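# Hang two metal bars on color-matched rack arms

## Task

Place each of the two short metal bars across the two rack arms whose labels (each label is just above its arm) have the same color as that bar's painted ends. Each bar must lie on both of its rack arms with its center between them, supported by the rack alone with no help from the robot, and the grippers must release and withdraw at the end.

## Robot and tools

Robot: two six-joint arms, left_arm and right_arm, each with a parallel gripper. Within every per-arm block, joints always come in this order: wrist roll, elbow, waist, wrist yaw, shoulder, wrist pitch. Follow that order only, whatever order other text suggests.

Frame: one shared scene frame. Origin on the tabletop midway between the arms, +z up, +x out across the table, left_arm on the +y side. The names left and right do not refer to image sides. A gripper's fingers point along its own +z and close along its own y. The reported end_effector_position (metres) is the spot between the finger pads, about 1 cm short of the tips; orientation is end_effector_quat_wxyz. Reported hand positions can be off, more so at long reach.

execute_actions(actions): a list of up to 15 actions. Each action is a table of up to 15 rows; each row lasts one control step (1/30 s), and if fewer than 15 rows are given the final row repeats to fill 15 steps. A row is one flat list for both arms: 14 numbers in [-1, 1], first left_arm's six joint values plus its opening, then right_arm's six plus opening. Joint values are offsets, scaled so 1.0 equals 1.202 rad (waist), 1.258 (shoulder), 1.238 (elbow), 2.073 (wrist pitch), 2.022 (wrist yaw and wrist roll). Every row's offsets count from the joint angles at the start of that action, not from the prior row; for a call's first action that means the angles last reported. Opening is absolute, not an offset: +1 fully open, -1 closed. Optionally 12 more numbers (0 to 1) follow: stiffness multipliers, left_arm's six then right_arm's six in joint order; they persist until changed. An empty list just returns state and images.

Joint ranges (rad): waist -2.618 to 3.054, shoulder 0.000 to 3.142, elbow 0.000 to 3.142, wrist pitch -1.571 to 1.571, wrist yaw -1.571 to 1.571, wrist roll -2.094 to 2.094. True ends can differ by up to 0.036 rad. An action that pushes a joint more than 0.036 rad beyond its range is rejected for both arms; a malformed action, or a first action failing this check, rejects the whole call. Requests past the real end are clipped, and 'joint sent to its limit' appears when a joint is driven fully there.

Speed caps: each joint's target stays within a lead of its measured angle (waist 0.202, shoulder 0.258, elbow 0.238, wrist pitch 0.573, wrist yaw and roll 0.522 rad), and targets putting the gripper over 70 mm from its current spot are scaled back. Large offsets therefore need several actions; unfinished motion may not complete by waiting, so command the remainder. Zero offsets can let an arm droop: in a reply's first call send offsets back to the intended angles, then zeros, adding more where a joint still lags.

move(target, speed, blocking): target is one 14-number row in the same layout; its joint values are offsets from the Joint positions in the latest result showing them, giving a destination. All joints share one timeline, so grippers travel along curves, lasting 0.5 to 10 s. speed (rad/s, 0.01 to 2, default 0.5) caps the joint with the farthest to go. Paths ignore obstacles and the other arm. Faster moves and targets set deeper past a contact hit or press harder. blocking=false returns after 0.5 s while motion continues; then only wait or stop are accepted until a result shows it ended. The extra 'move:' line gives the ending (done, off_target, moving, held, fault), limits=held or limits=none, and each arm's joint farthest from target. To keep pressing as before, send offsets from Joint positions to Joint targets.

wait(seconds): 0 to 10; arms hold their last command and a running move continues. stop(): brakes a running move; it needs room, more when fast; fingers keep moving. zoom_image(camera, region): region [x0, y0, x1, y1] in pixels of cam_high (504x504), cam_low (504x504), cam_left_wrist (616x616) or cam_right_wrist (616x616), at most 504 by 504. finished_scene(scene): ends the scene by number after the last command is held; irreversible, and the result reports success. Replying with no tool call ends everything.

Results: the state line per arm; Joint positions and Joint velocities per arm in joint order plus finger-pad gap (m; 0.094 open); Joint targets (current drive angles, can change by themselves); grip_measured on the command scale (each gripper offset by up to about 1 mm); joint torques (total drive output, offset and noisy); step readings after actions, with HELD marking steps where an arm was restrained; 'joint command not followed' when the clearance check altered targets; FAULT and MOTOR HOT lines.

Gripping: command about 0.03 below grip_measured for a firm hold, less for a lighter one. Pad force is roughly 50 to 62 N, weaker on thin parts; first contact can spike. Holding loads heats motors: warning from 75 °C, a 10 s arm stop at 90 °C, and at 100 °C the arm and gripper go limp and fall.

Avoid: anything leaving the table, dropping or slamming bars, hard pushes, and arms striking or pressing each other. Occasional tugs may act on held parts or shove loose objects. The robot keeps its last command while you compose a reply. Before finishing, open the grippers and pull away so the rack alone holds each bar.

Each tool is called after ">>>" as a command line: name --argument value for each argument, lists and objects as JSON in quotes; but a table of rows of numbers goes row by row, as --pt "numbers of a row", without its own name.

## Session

>>> move --target '[0.777,-0.3,0,0,0.2,0.3,1,-0.777,-0.3,0.13,0,0.2,0.3,1]' --speed 1

Scene clock: 2.53 s.
left_arm: end_effector_position=(+0.3879, +0.2706, +0.2857) grip_measured=+1.000 end_effector_quat_wxyz=(+0.498, +0.499, +0.499, +0.504) | right_arm: end_effector_position=(+0.4443, -0.3737, +0.2861) grip_measured=+1.000 end_effector_quat_wxyz=(+0.496, -0.499, +0.498, -0.507)
Joint names: [wrist roll, elbow, waist, wrist yaw, shoulder, wrist pitch]
Joint positions: left_arm=[ 1.577  0.693 -0.012  0.006  1.288  0.599  0.094] | right_arm=[-1.582  0.7    0.149  0.001  1.298  0.604  0.094]
Joint velocities: left_arm=[ 0.007 -0.002 -0.002  0.007  0.007 -0.066  0.   ] | right_arm=[-0.022  0.002  0.002 -0.007  0.012 -0.037  0.   ]
Joint torques (N m, as the arm reports them, + toward a larger angle): left_arm=[-0.05  7.12 -0.01  0.01 -3.59  1.82] | right_arm=[ 0.02  6.51  0.7  -0.02 -3.35  1.89]
Motor temperatures (°C, as the motors report them): left_arm=[25 25 24 25 28 30] | right_arm=[23 25 25 24 28 28]
Joint targets: left_arm=[1.572 0.683 -0.012 0.006 1.290 0.620] | right_arm=[-1.578 0.686 0.157 0.001 1.301 0.618]
Joint stiffness scale: left_arm=[1. 1. 1. 1. 1. 1.] | right_arm=[1. 1. 1. 1. 1. 1.]
move: off_target (left_arm); limits=none; left_arm: farthest joint: the wrist pitch, 0.021 radians from its target (0.622 radians at the start); right_arm: farthest joint: the elbow, 0.015 radians from its target (0.372 radians at the start)

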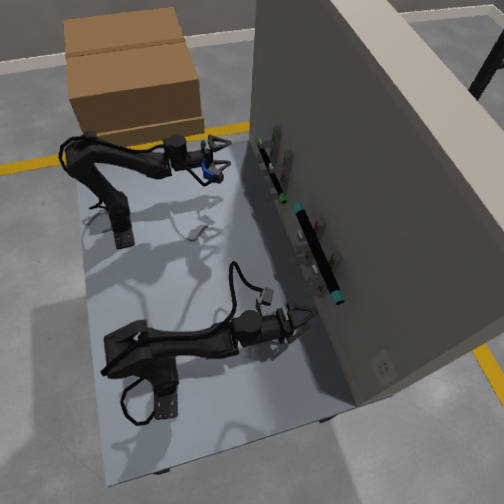

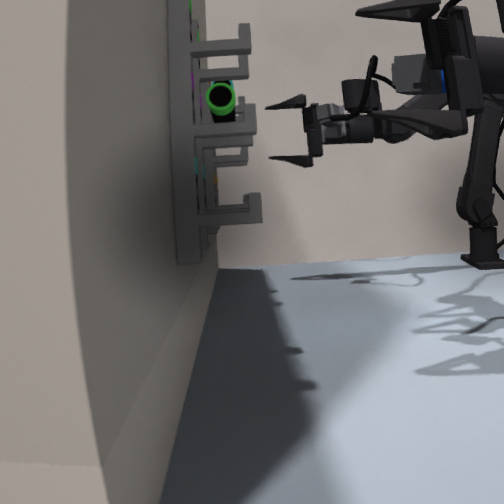

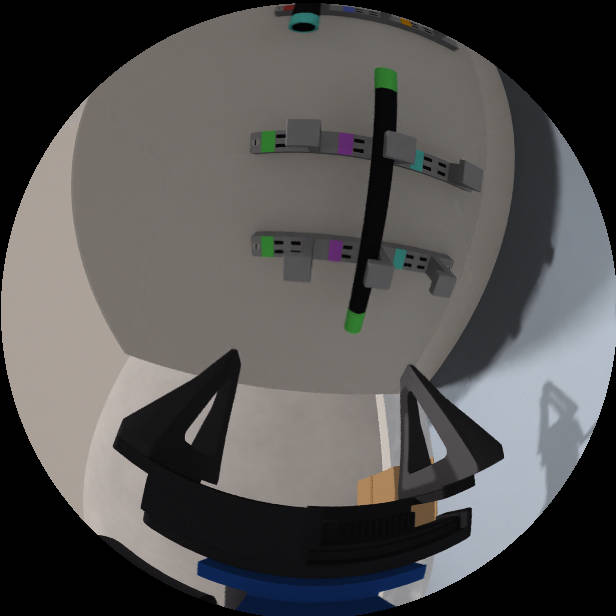

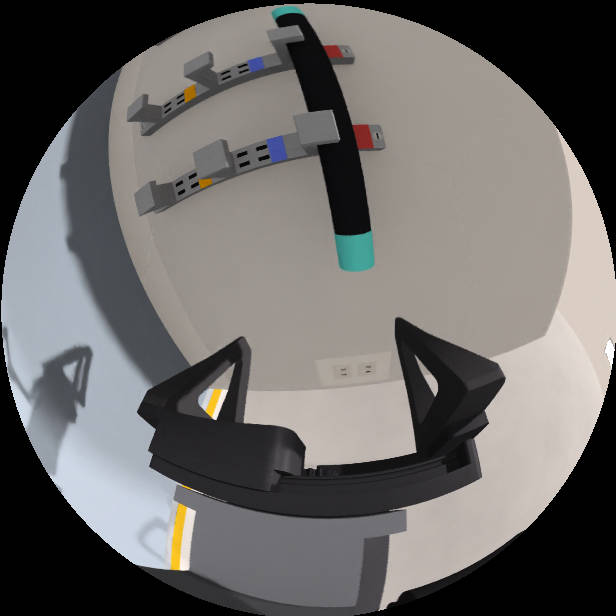

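>>> move --target '[0,0.1,-0.088,0,0.2,0.07,1,0.008,0.2,-0.083,-0.416,0.1,-0.05,1]' --speed 0.7

>>> move --target '[-0.005,0.36,0,0,0.3,0.005,1,0.008,0.365,0,0,0.29,-0.05,1]' --speed 0.4

Scene clock: 5.03 s.
left_arm: end_effector_position=(+0.4332, +0.2241, +0.2493) grip_measured=+1.000 end_effector_quat_wxyz=(+0.511, +0.534, +0.481, +0.471) | right_arm: end_effector_position=(+0.4357, -0.2807, +0.3178) grip_measured=+1.000 end_effector_quat_wxyz=(+0.645, -0.644, +0.280, -0.300)
Joint names: [wrist roll, elbow, waist, wrist yaw, shoulder, wrist pitch]
Joint positions: left_arm=[ 1.583  0.778 -0.111  0.006  1.536  0.725  0.094] | right_arm=[-1.581  0.913  0.057 -0.827  1.416  0.522  0.094]
Joint velocities: left_arm=[-0.007 -0.002  0.002 -0.007  0.002  0.081  0.   ] | right_arm=[-0.051 -0.002  0.002 -0.007 -0.007 -0.022  0.   ]
Joint torques (N m, as the arm reports them, + toward a larger angle): left_arm=[-0.09 11.   -0.61 -0.01 -5.44  1.83] | right_arm=[ 0.12 10.32 -0.7  -0.15 -3.91  1.32]
Motor temperatures (°C, as the motors report them): left_arm=[25 26 24 25 28 31] | right_arm=[23 26 25 24 29 28]
Joint targets: left_arm=[1.577 0.817 -0.118 0.006 1.539 0.745] | right_arm=[-1.566 0.948 0.049 -0.840 1.424 0.501]
Joint stiffness scale: left_arm=[1. 1. 1. 1. 1. 1.] | right_arm=[1. 1. 1. 1. 1. 1.]
move: off_target (left_arm, right_arm); limits=none; left_arm: farthest joint: the elbow, 0.039 radians from its target (0.124 radians at the start); right_arm: farthest joint: the elbow, 0.035 radians from its target (0.247 radians at the start)

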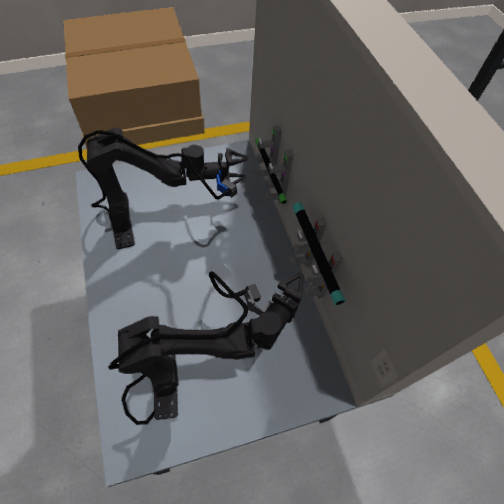

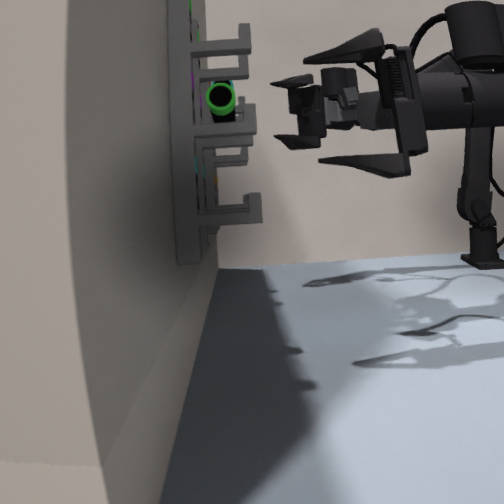

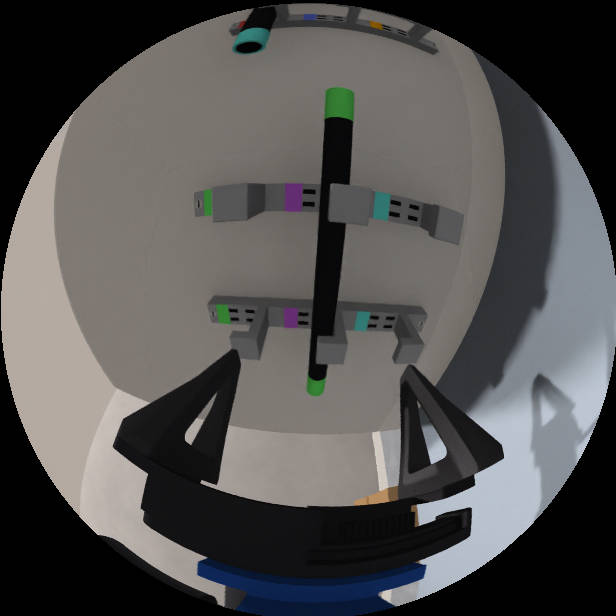

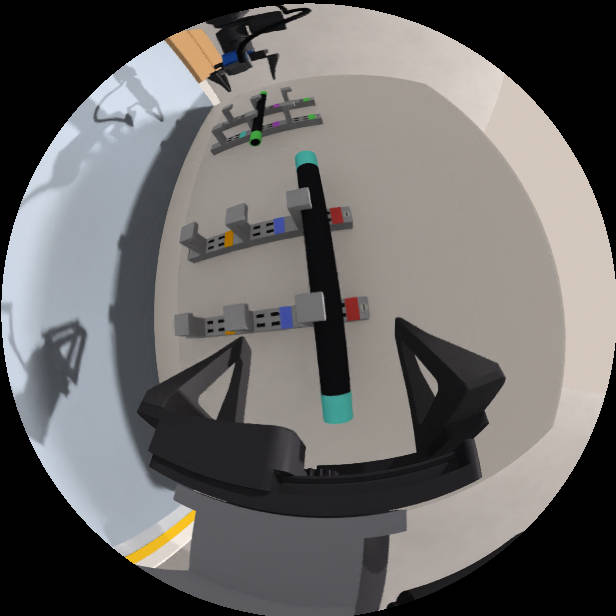

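Scene clock: 6.63 s.
left_arm: end_effector_position=(+0.5346, +0.2153, +0.2464) grip_measured=+1.000 end_effector_quat_wxyz=(+0.516, +0.529, +0.475, +0.478) | right_arm: end_effector_position=(+0.5334, -0.2906, +0.3227) grip_measured=+1.000 end_effector_quat_wxyz=(+0.642, -0.647, +0.290, -0.290)
Joint names: [wrist roll, elbow, waist, wrist yaw, shoulder, wrist pitch]
Joint positions: left_arm=[ 1.586  1.185 -0.111  0.006  1.914  0.719  0.094] | right_arm=[-1.581  1.328  0.057 -0.827  1.778  0.441  0.094]
Joint velocities: left_arm=[-0.066  0.012  0.002 -0.022 -0.007 -0.066  0.   ] | right_arm=[-0.081  0.002  0.002 -0.051 -0.002  0.081  0.   ]
Joint torques (N m, as the arm reports them, + toward a larger angle): left_arm=[-0.16 11.07  0.08 -0.03 -9.1   1.84] | right_arm=[ 0.12 10.52  0.02 -0.03 -7.49  1.33]
Motor temperatures (°C, as the motors report them): left_arm=[25 27 24 25 29 31] | right_arm=[23 27 25 24 29 28]
Joint targets: left_arm=[1.573 1.224 -0.111 0.006 1.913 0.735] | right_arm=[-1.565 1.365 0.057 -0.827 1.781 0.419]
Joint stiffness scale: left_arm=[1. 1. 1. 1. 1. 1.] | right_arm=[1. 1. 1. 1. 1. 1.]
move: off_target (left_arm, right_arm); limits=none; left_arm: farthest joint: the elbow, 0.038 radians from its target (0.446 radians at the start); right_arm: farthest joint: the elbow, 0.037 radians from its target (0.452 radians at the start)

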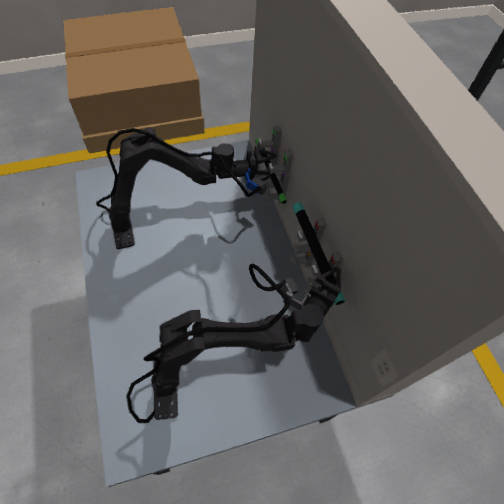

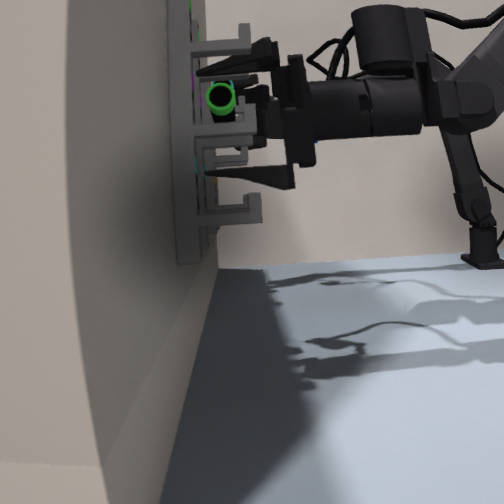

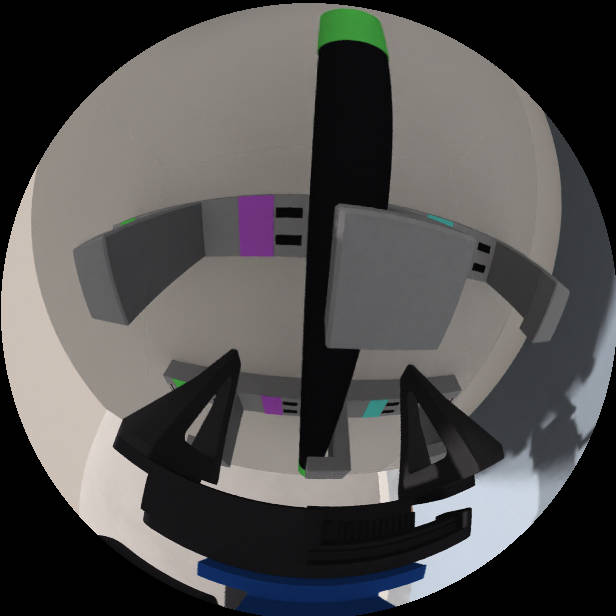

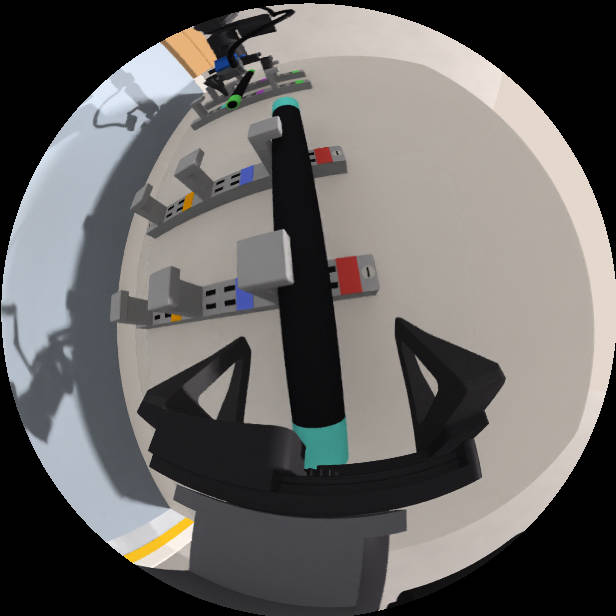

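>>> move --target '[-0.005,0,0,0,0,0.005,-0.62,0.005,0,0,0,0,0,-0.47]'

>>> move --target '[-0.005,0,0,0,-0.07,0.02,-0.62,0.015,0,0,0,-0.075,0.01,-0.47]' --speed 0.1

Scene clock: 7.63 s.
left_arm: end_effector_position=(+0.5346, +0.2153, +0.2469) grip_measured=-0.606 end_effector_quat_wxyz=(+0.517, +0.528, +0.474, +0.478) | right_arm: end_effector_position=(+0.5335, -0.2906, +0.3218) grip_measured=-0.391 end_effector_quat_wxyz=(+0.641, -0.648, +0.289, -0.291)
Joint names: [wrist roll, elbow, waist, wrist yaw, shoulder, wrist pitch]
Joint positions: left_arm=[ 1.585  1.185 -0.111  0.006  1.914  0.721  0.019] | right_arm=[-1.586  1.328  0.057 -0.827  1.779  0.438  0.029]
Joint velocities: left_arm=[-0.007  0.002 -0.017 -0.051 -0.017  0.022 -0.001] | right_arm=[-0.066  0.002 -0.007 -0.022  0.007 -0.051 -0.001]
Joint torques (N m, as the arm reports them, + toward a larger angle): left_arm=[-0.07  7.72 -0.03 -0.01 -9.01  1.73] | right_arm=[ 0.12  7.66  0.02 -0.03 -7.79  1.57]
Motor temperatures (°C, as the motors report them): left_arm=[25 27 24 25 29 32] | right_arm=[23 27 25 24 29 28]
Joint targets: left_arm=[1.576 1.185 -0.111 0.006 1.914 0.729] | right_arm=[-1.570 1.328 0.057 -0.827 1.778 0.441]
Joint stiffness scale: left_arm=[1. 1. 1. 1. 1. 1.] | right_arm=[1. 1. 1. 1. 1. 1.]
move: done; limits=none; left_arm: farthest joint: the wrist pitch, 0.009 radians from its target (0.011 radians at the start); right_arm: farthest joint: the wrist roll, 0.015 radians from its target (0.009 radians at the start)

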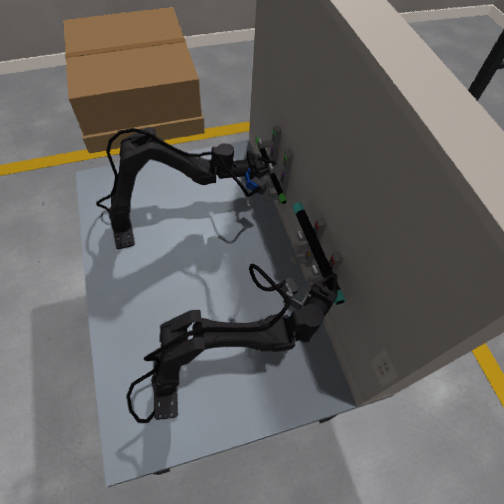

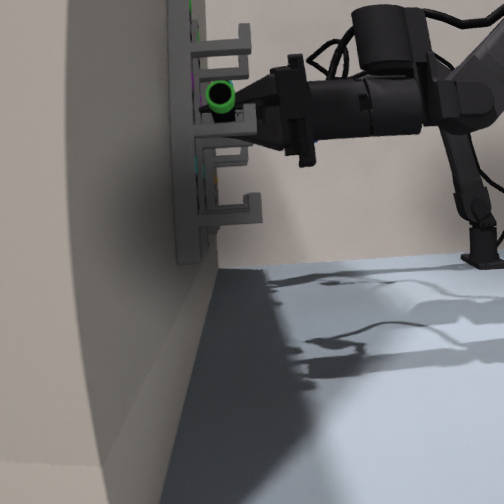

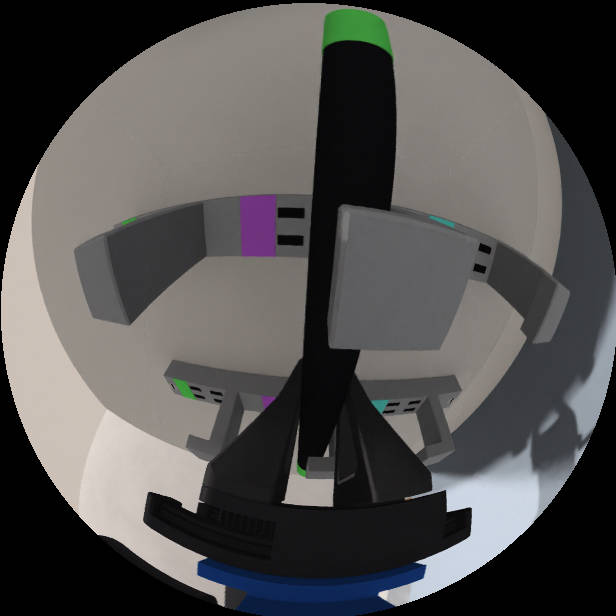

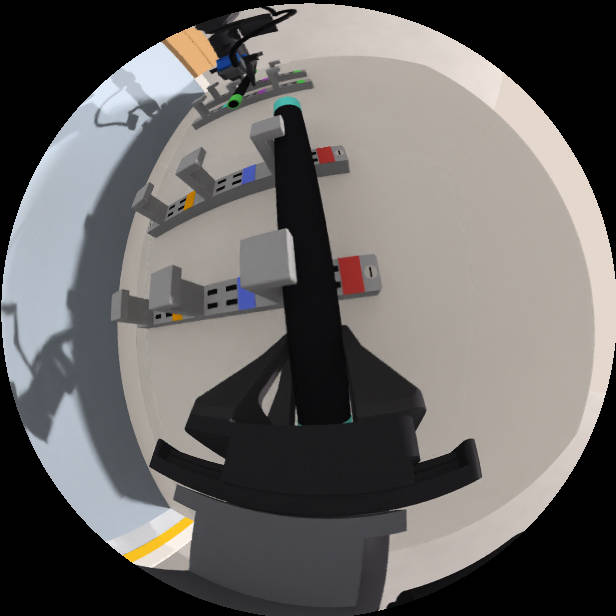

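Scene clock: 8.93 s.
left_arm: end_effector_position=(+0.5268, +0.2160, +0.2779) grip_measured=-0.606 end_effector_quat_wxyz=(+0.531, +0.513, +0.460, +0.492) | right_arm: end_effector_position=(+0.5201, -0.2892, +0.3506) grip_measured=-0.391 end_effector_quat_wxyz=(+0.647, -0.642, +0.271, -0.309)
Joint names: [wrist roll, elbow, waist, wrist yaw, shoulder, wrist pitch]
Joint positions: left_arm=[ 1.586  1.185 -0.111  0.006  1.86   0.723  0.019] | right_arm=[-1.587  1.328  0.057 -0.827  1.717  0.43   0.029]
Joint velocities: left_arm=[ 0.007 -0.002 -0.002  0.007  0.007  0.022 -0.   ] | right_arm=[ 0.007  0.007  0.002 -0.007 -0.012 -0.007 -0.   ]
Joint torques (N m, as the arm reports them, + toward a larger angle): left_arm=[ -0.12   7.87   0.06   0.   -11.13   2.  ] | right_arm=[ 0.27  7.73  0.03 -0.02 -9.45  1.83]
Motor temperatures (°C, as the motors report them): left_arm=[25 27 24 25 30 32] | right_arm=[23 27 25 24 30 29]
Joint targets: left_arm=[1.575 1.185 -0.111 0.006 1.826 0.762] | right_arm=[-1.555 1.328 0.057 -0.827 1.685 0.459]
Joint stiffness scale: left_arm=[1. 1. 1. 1. 1. 1.] | right_arm=[1. 1. 1. 1. 1. 1.]
move: off_target (left_arm, right_arm); limits=none; left_arm: farthest joint: the wrist pitch, 0.039 radians from its target (0.042 radians at the start); right_arm: farthest joint: the shoulder, 0.032 radians from its target (0.094 radians at the start)

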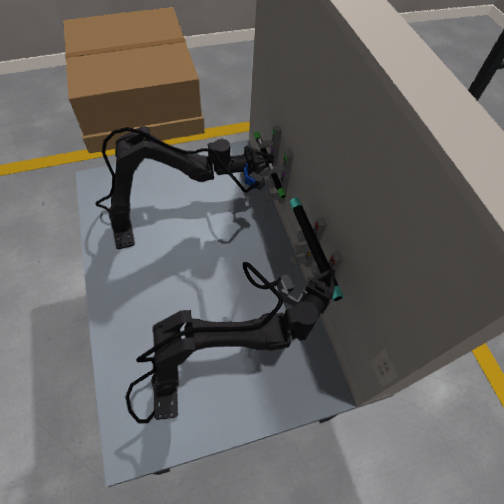

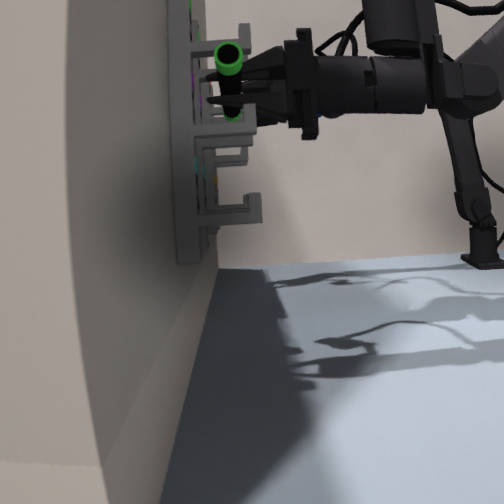

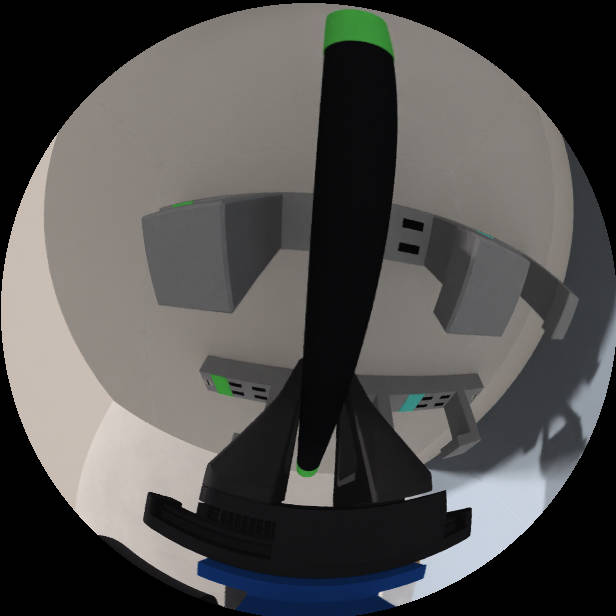

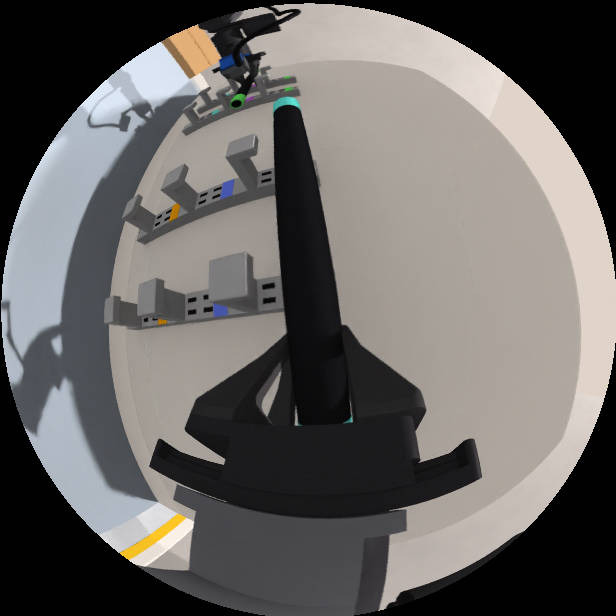

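>>> move --target '[-0.005,-0.24,0,0,-0.25,0.03,-0.65,0.02,-0.27,0,0,-0.3,0.02,-0.44]' --speed 0.35

>>> move --target '[-0.005,0.21,0,0,-0.065,-0.055,-0.65,0.02,-0.32,0,0,0.18,0.28,-0.44]'

>>> move --target '[-0.005,0.22,0,0,0.205,0.005,-0.65,0.018,0,0,0,0,0.015,-0.44]' --speed 0.3

Scene clock: 10.97 s.
left_arm: end_effector_position=(+0.4524, +0.2226, +0.2926) grip_measured=-0.618 end_effector_quat_wxyz=(+0.535, +0.509, +0.455, +0.497) | right_arm: end_effector_position=(+0.4297, -0.2805, +0.3582) grip_measured=-0.391 end_effector_quat_wxyz=(+0.650, -0.638, +0.267, -0.316)
Joint names: [wrist roll, elbow, waist, wrist yaw, shoulder, wrist pitch]
Joint positions: left_arm=[ 1.59   0.898 -0.111  0.005  1.575  0.744  0.018] | right_arm=[-1.579  1.002  0.057 -0.823  1.366  0.429  0.029]
Joint velocities: left_arm=[ 0.007  0.012 -0.027  0.007 -0.007 -0.051 -0.   ] | right_arm=[-0.037 -0.012  0.007 -0.037 -0.017 -0.066  0.001]
Joint torques (N m, as the arm reports them, + toward a larger angle): left_arm=[-0.17  6.96  0.22 -0.01 -8.25  1.98] | right_arm=[ 0.28  7.12 -0.01 -0.05 -6.2   1.96]
Motor temperatures (°C, as the motors report them): left_arm=[25 27 24 25 31 33] | right_arm=[23 27 25 24 31 29]
Joint targets: left_arm=[1.576 0.889 -0.111 0.006 1.545 0.786] | right_arm=[-1.547 0.994 0.057 -0.827 1.339 0.472]
Joint stiffness scale: left_arm=[1. 1. 1. 1. 1. 1.] | right_arm=[1. 1. 1. 1. 1. 1.]
move: off_target (left_arm, right_arm); limits=none; left_arm: farthest joint: the wrist pitch, 0.041 radians from its target (0.062 radians at the start); right_arm: farthest joint: the wrist pitch, 0.043 radians from its target (0.041 radians at the start)

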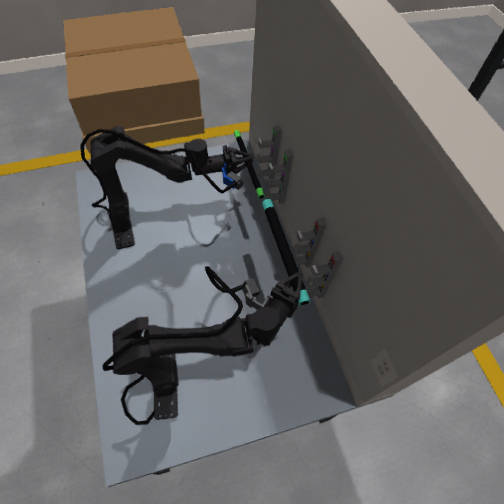

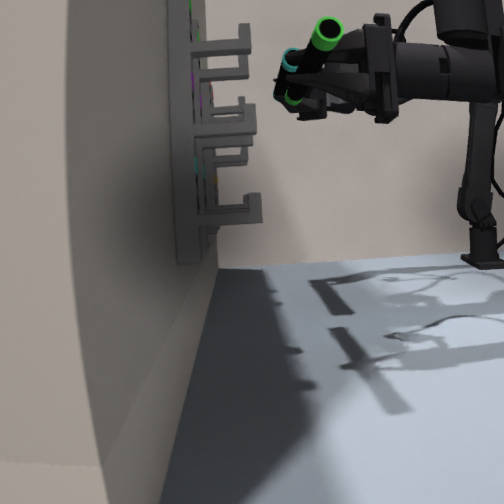

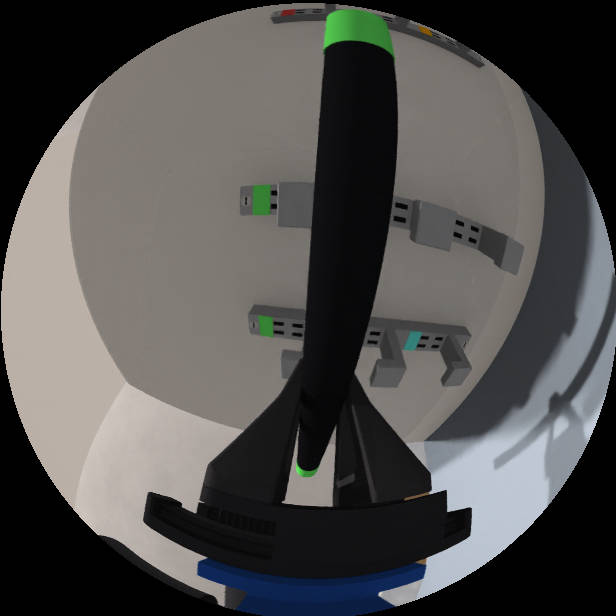

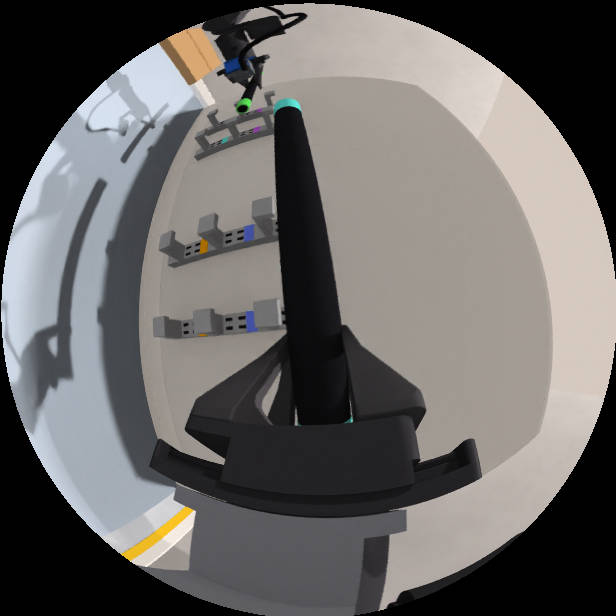

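Scene clock: 12.93 s.
left_arm: end_effector_position=(+0.4541, +0.2225, +0.3911) grip_measured=-0.618 end_effector_quat_wxyz=(+0.566, +0.472, +0.420, +0.529) | right_arm: end_effector_position=(+0.4258, -0.2801, +0.2056) grip_measured=-0.391 end_effector_quat_wxyz=(+0.641, -0.647, +0.300, -0.283)
Joint names: [wrist roll, elbow, waist, wrist yaw, shoulder, wrist pitch]
Joint positions: left_arm=[ 1.595  1.118 -0.111  0.005  1.522  0.606  0.018] | right_arm=[-1.571  0.611  0.057 -0.823  1.601  0.964  0.029]
Joint velocities: left_arm=[-0.007 -0.007 -0.007  0.051 -0.012 -0.022 -0.002] | right_arm=[ 0.007 -0.007  0.002 -0.007 -0.012 -0.007 -0.001]
Joint torques (N m, as the arm reports them, + toward a larger angle): left_arm=[-0.21 11.85  0.12  0.   -8.29  1.84] | right_arm=[ 0.27  5.9   0.02 -0.04 -5.48  1.98]
Motor temperatures (°C, as the motors report them): left_arm=[25 28 24 25 31 33] | right_arm=[23 27 25 24 31 29]
Joint targets: left_arm=[1.580 1.158 -0.111 0.005 1.493 0.631] | right_arm=[-1.539 0.606 0.057 -0.823 1.593 1.009]
Joint stiffness scale: left_arm=[1. 1. 1. 1. 1. 1.] | right_arm=[1. 1. 1. 1. 1. 1.]
move: off_target (left_arm, right_arm); limits=none; left_arm: farthest joint: the elbow, 0.040 radians from its target (0.260 radians at the start); right_arm: farthest joint: the wrist pitch, 0.045 radians from its target (0.581 radians at the start)

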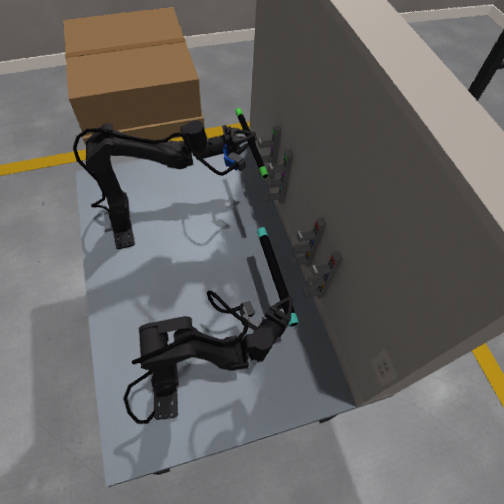

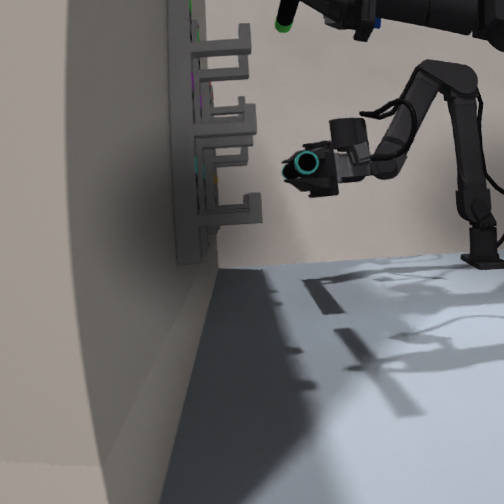

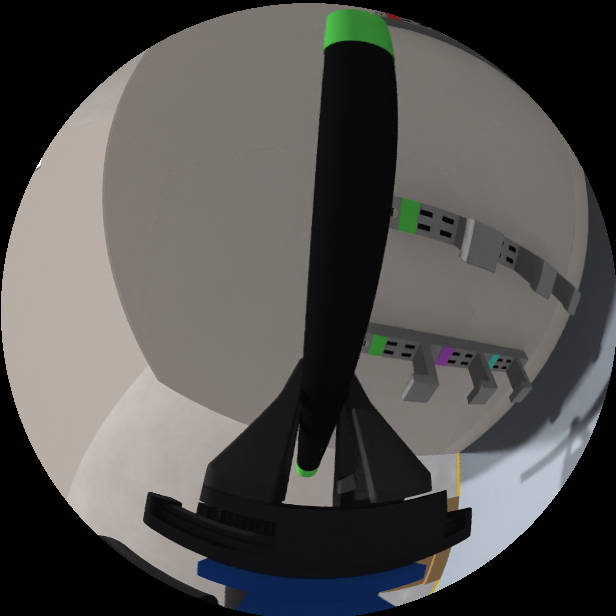

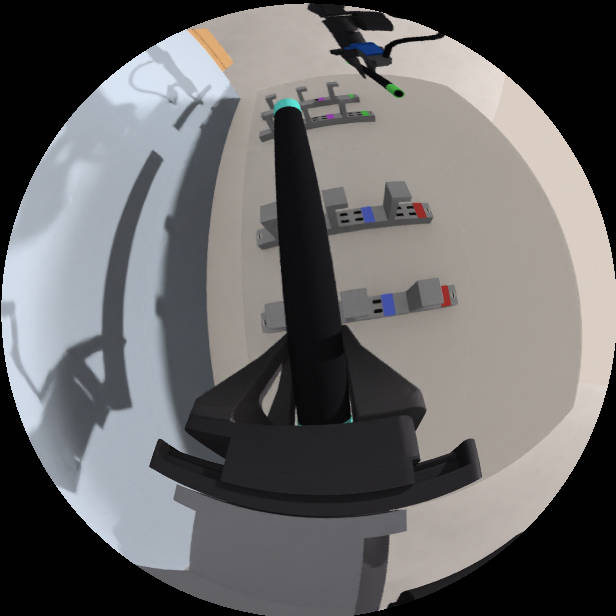

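Scene clock: 14.23 s.
left_arm: end_effector_position=(+0.5249, +0.2163, +0.3580) grip_measured=-0.618 end_effector_quat_wxyz=(+0.549, +0.493, +0.437, +0.515) | right_arm: end_effector_position=(+0.4257, -0.2801, +0.2034) grip_measured=-0.391 end_effector_quat_wxyz=(+0.641, -0.648, +0.305, -0.278)
Joint names: [wrist roll, elbow, waist, wrist yaw, shoulder, wrist pitch]
Joint positions: left_arm=[ 1.599  1.344 -0.111  0.005  1.789  0.578  0.018] | right_arm=[-1.567  0.611  0.057 -0.823  1.601  0.953  0.029]
Joint velocities: left_arm=[ 0.007 -0.002 -0.017 -0.022  0.002 -0.022  0.   ] | right_arm=[-0.007 -0.027 -0.022 -0.037 -0.007  0.037  0.   ]
Joint torques (N m, as the arm reports them, + toward a larger angle): left_arm=[-0.18 12.58  0.04  0.02 -9.35  1.96] | right_arm=[ 0.3   6.27  0.02 -0.04 -4.91  1.98]
Motor temperatures (°C, as the motors report them): left_arm=[25 29 24 25 31 33] | right_arm=[23 27 25 24 31 30]
Joint targets: left_arm=[1.585 1.390 -0.111 0.005 1.780 0.616] | right_arm=[-1.534 0.611 0.057 -0.823 1.601 0.995]
Joint stiffness scale: left_arm=[1. 1. 1. 1. 1. 1.] | right_arm=[1. 1. 1. 1. 1. 1.]
move: off_target (left_arm, right_arm); limits=none; left_arm: farthest joint: the elbow, 0.047 radians from its target (0.273 radians at the start); right_arm: farthest joint: the wrist pitch, 0.043 radians from its target (0.031 radians at the start)

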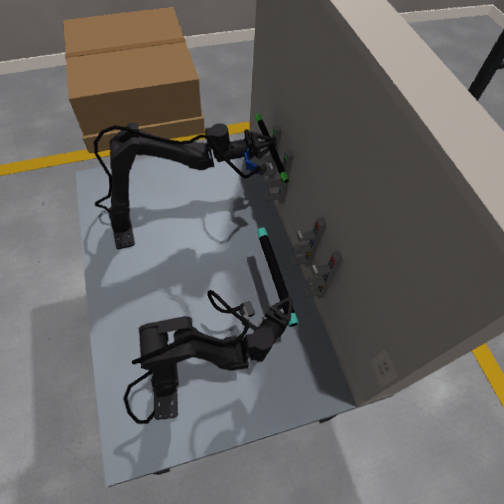

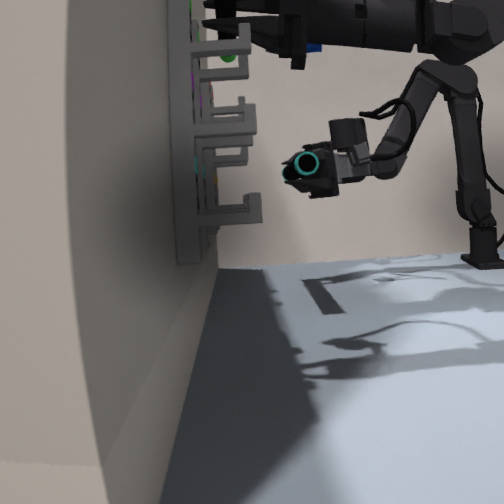

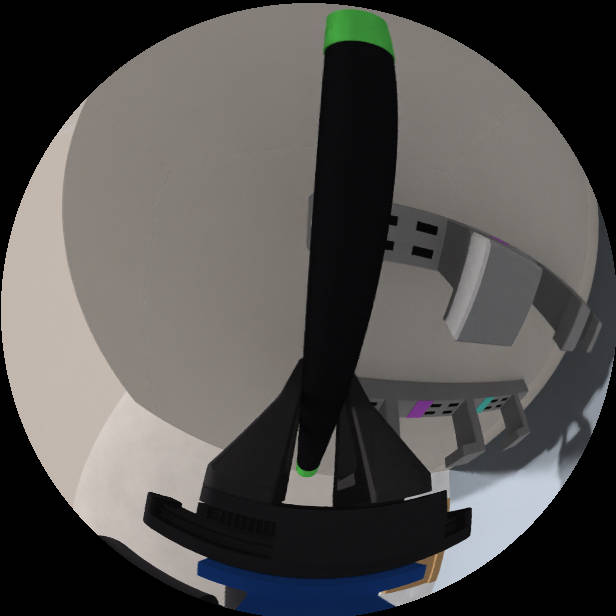

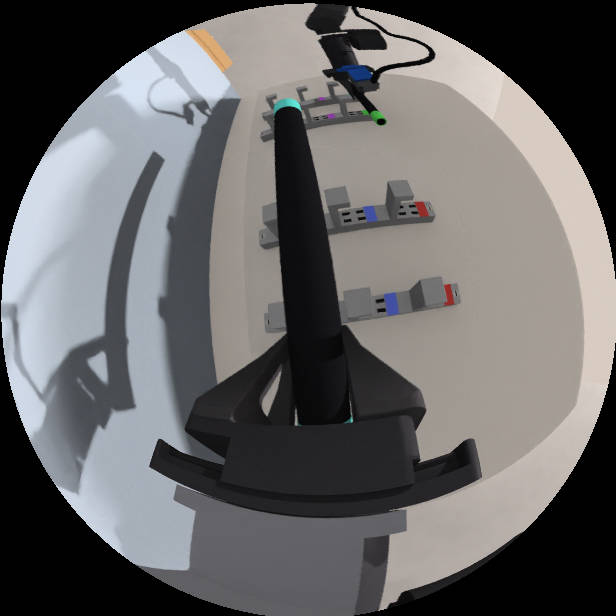

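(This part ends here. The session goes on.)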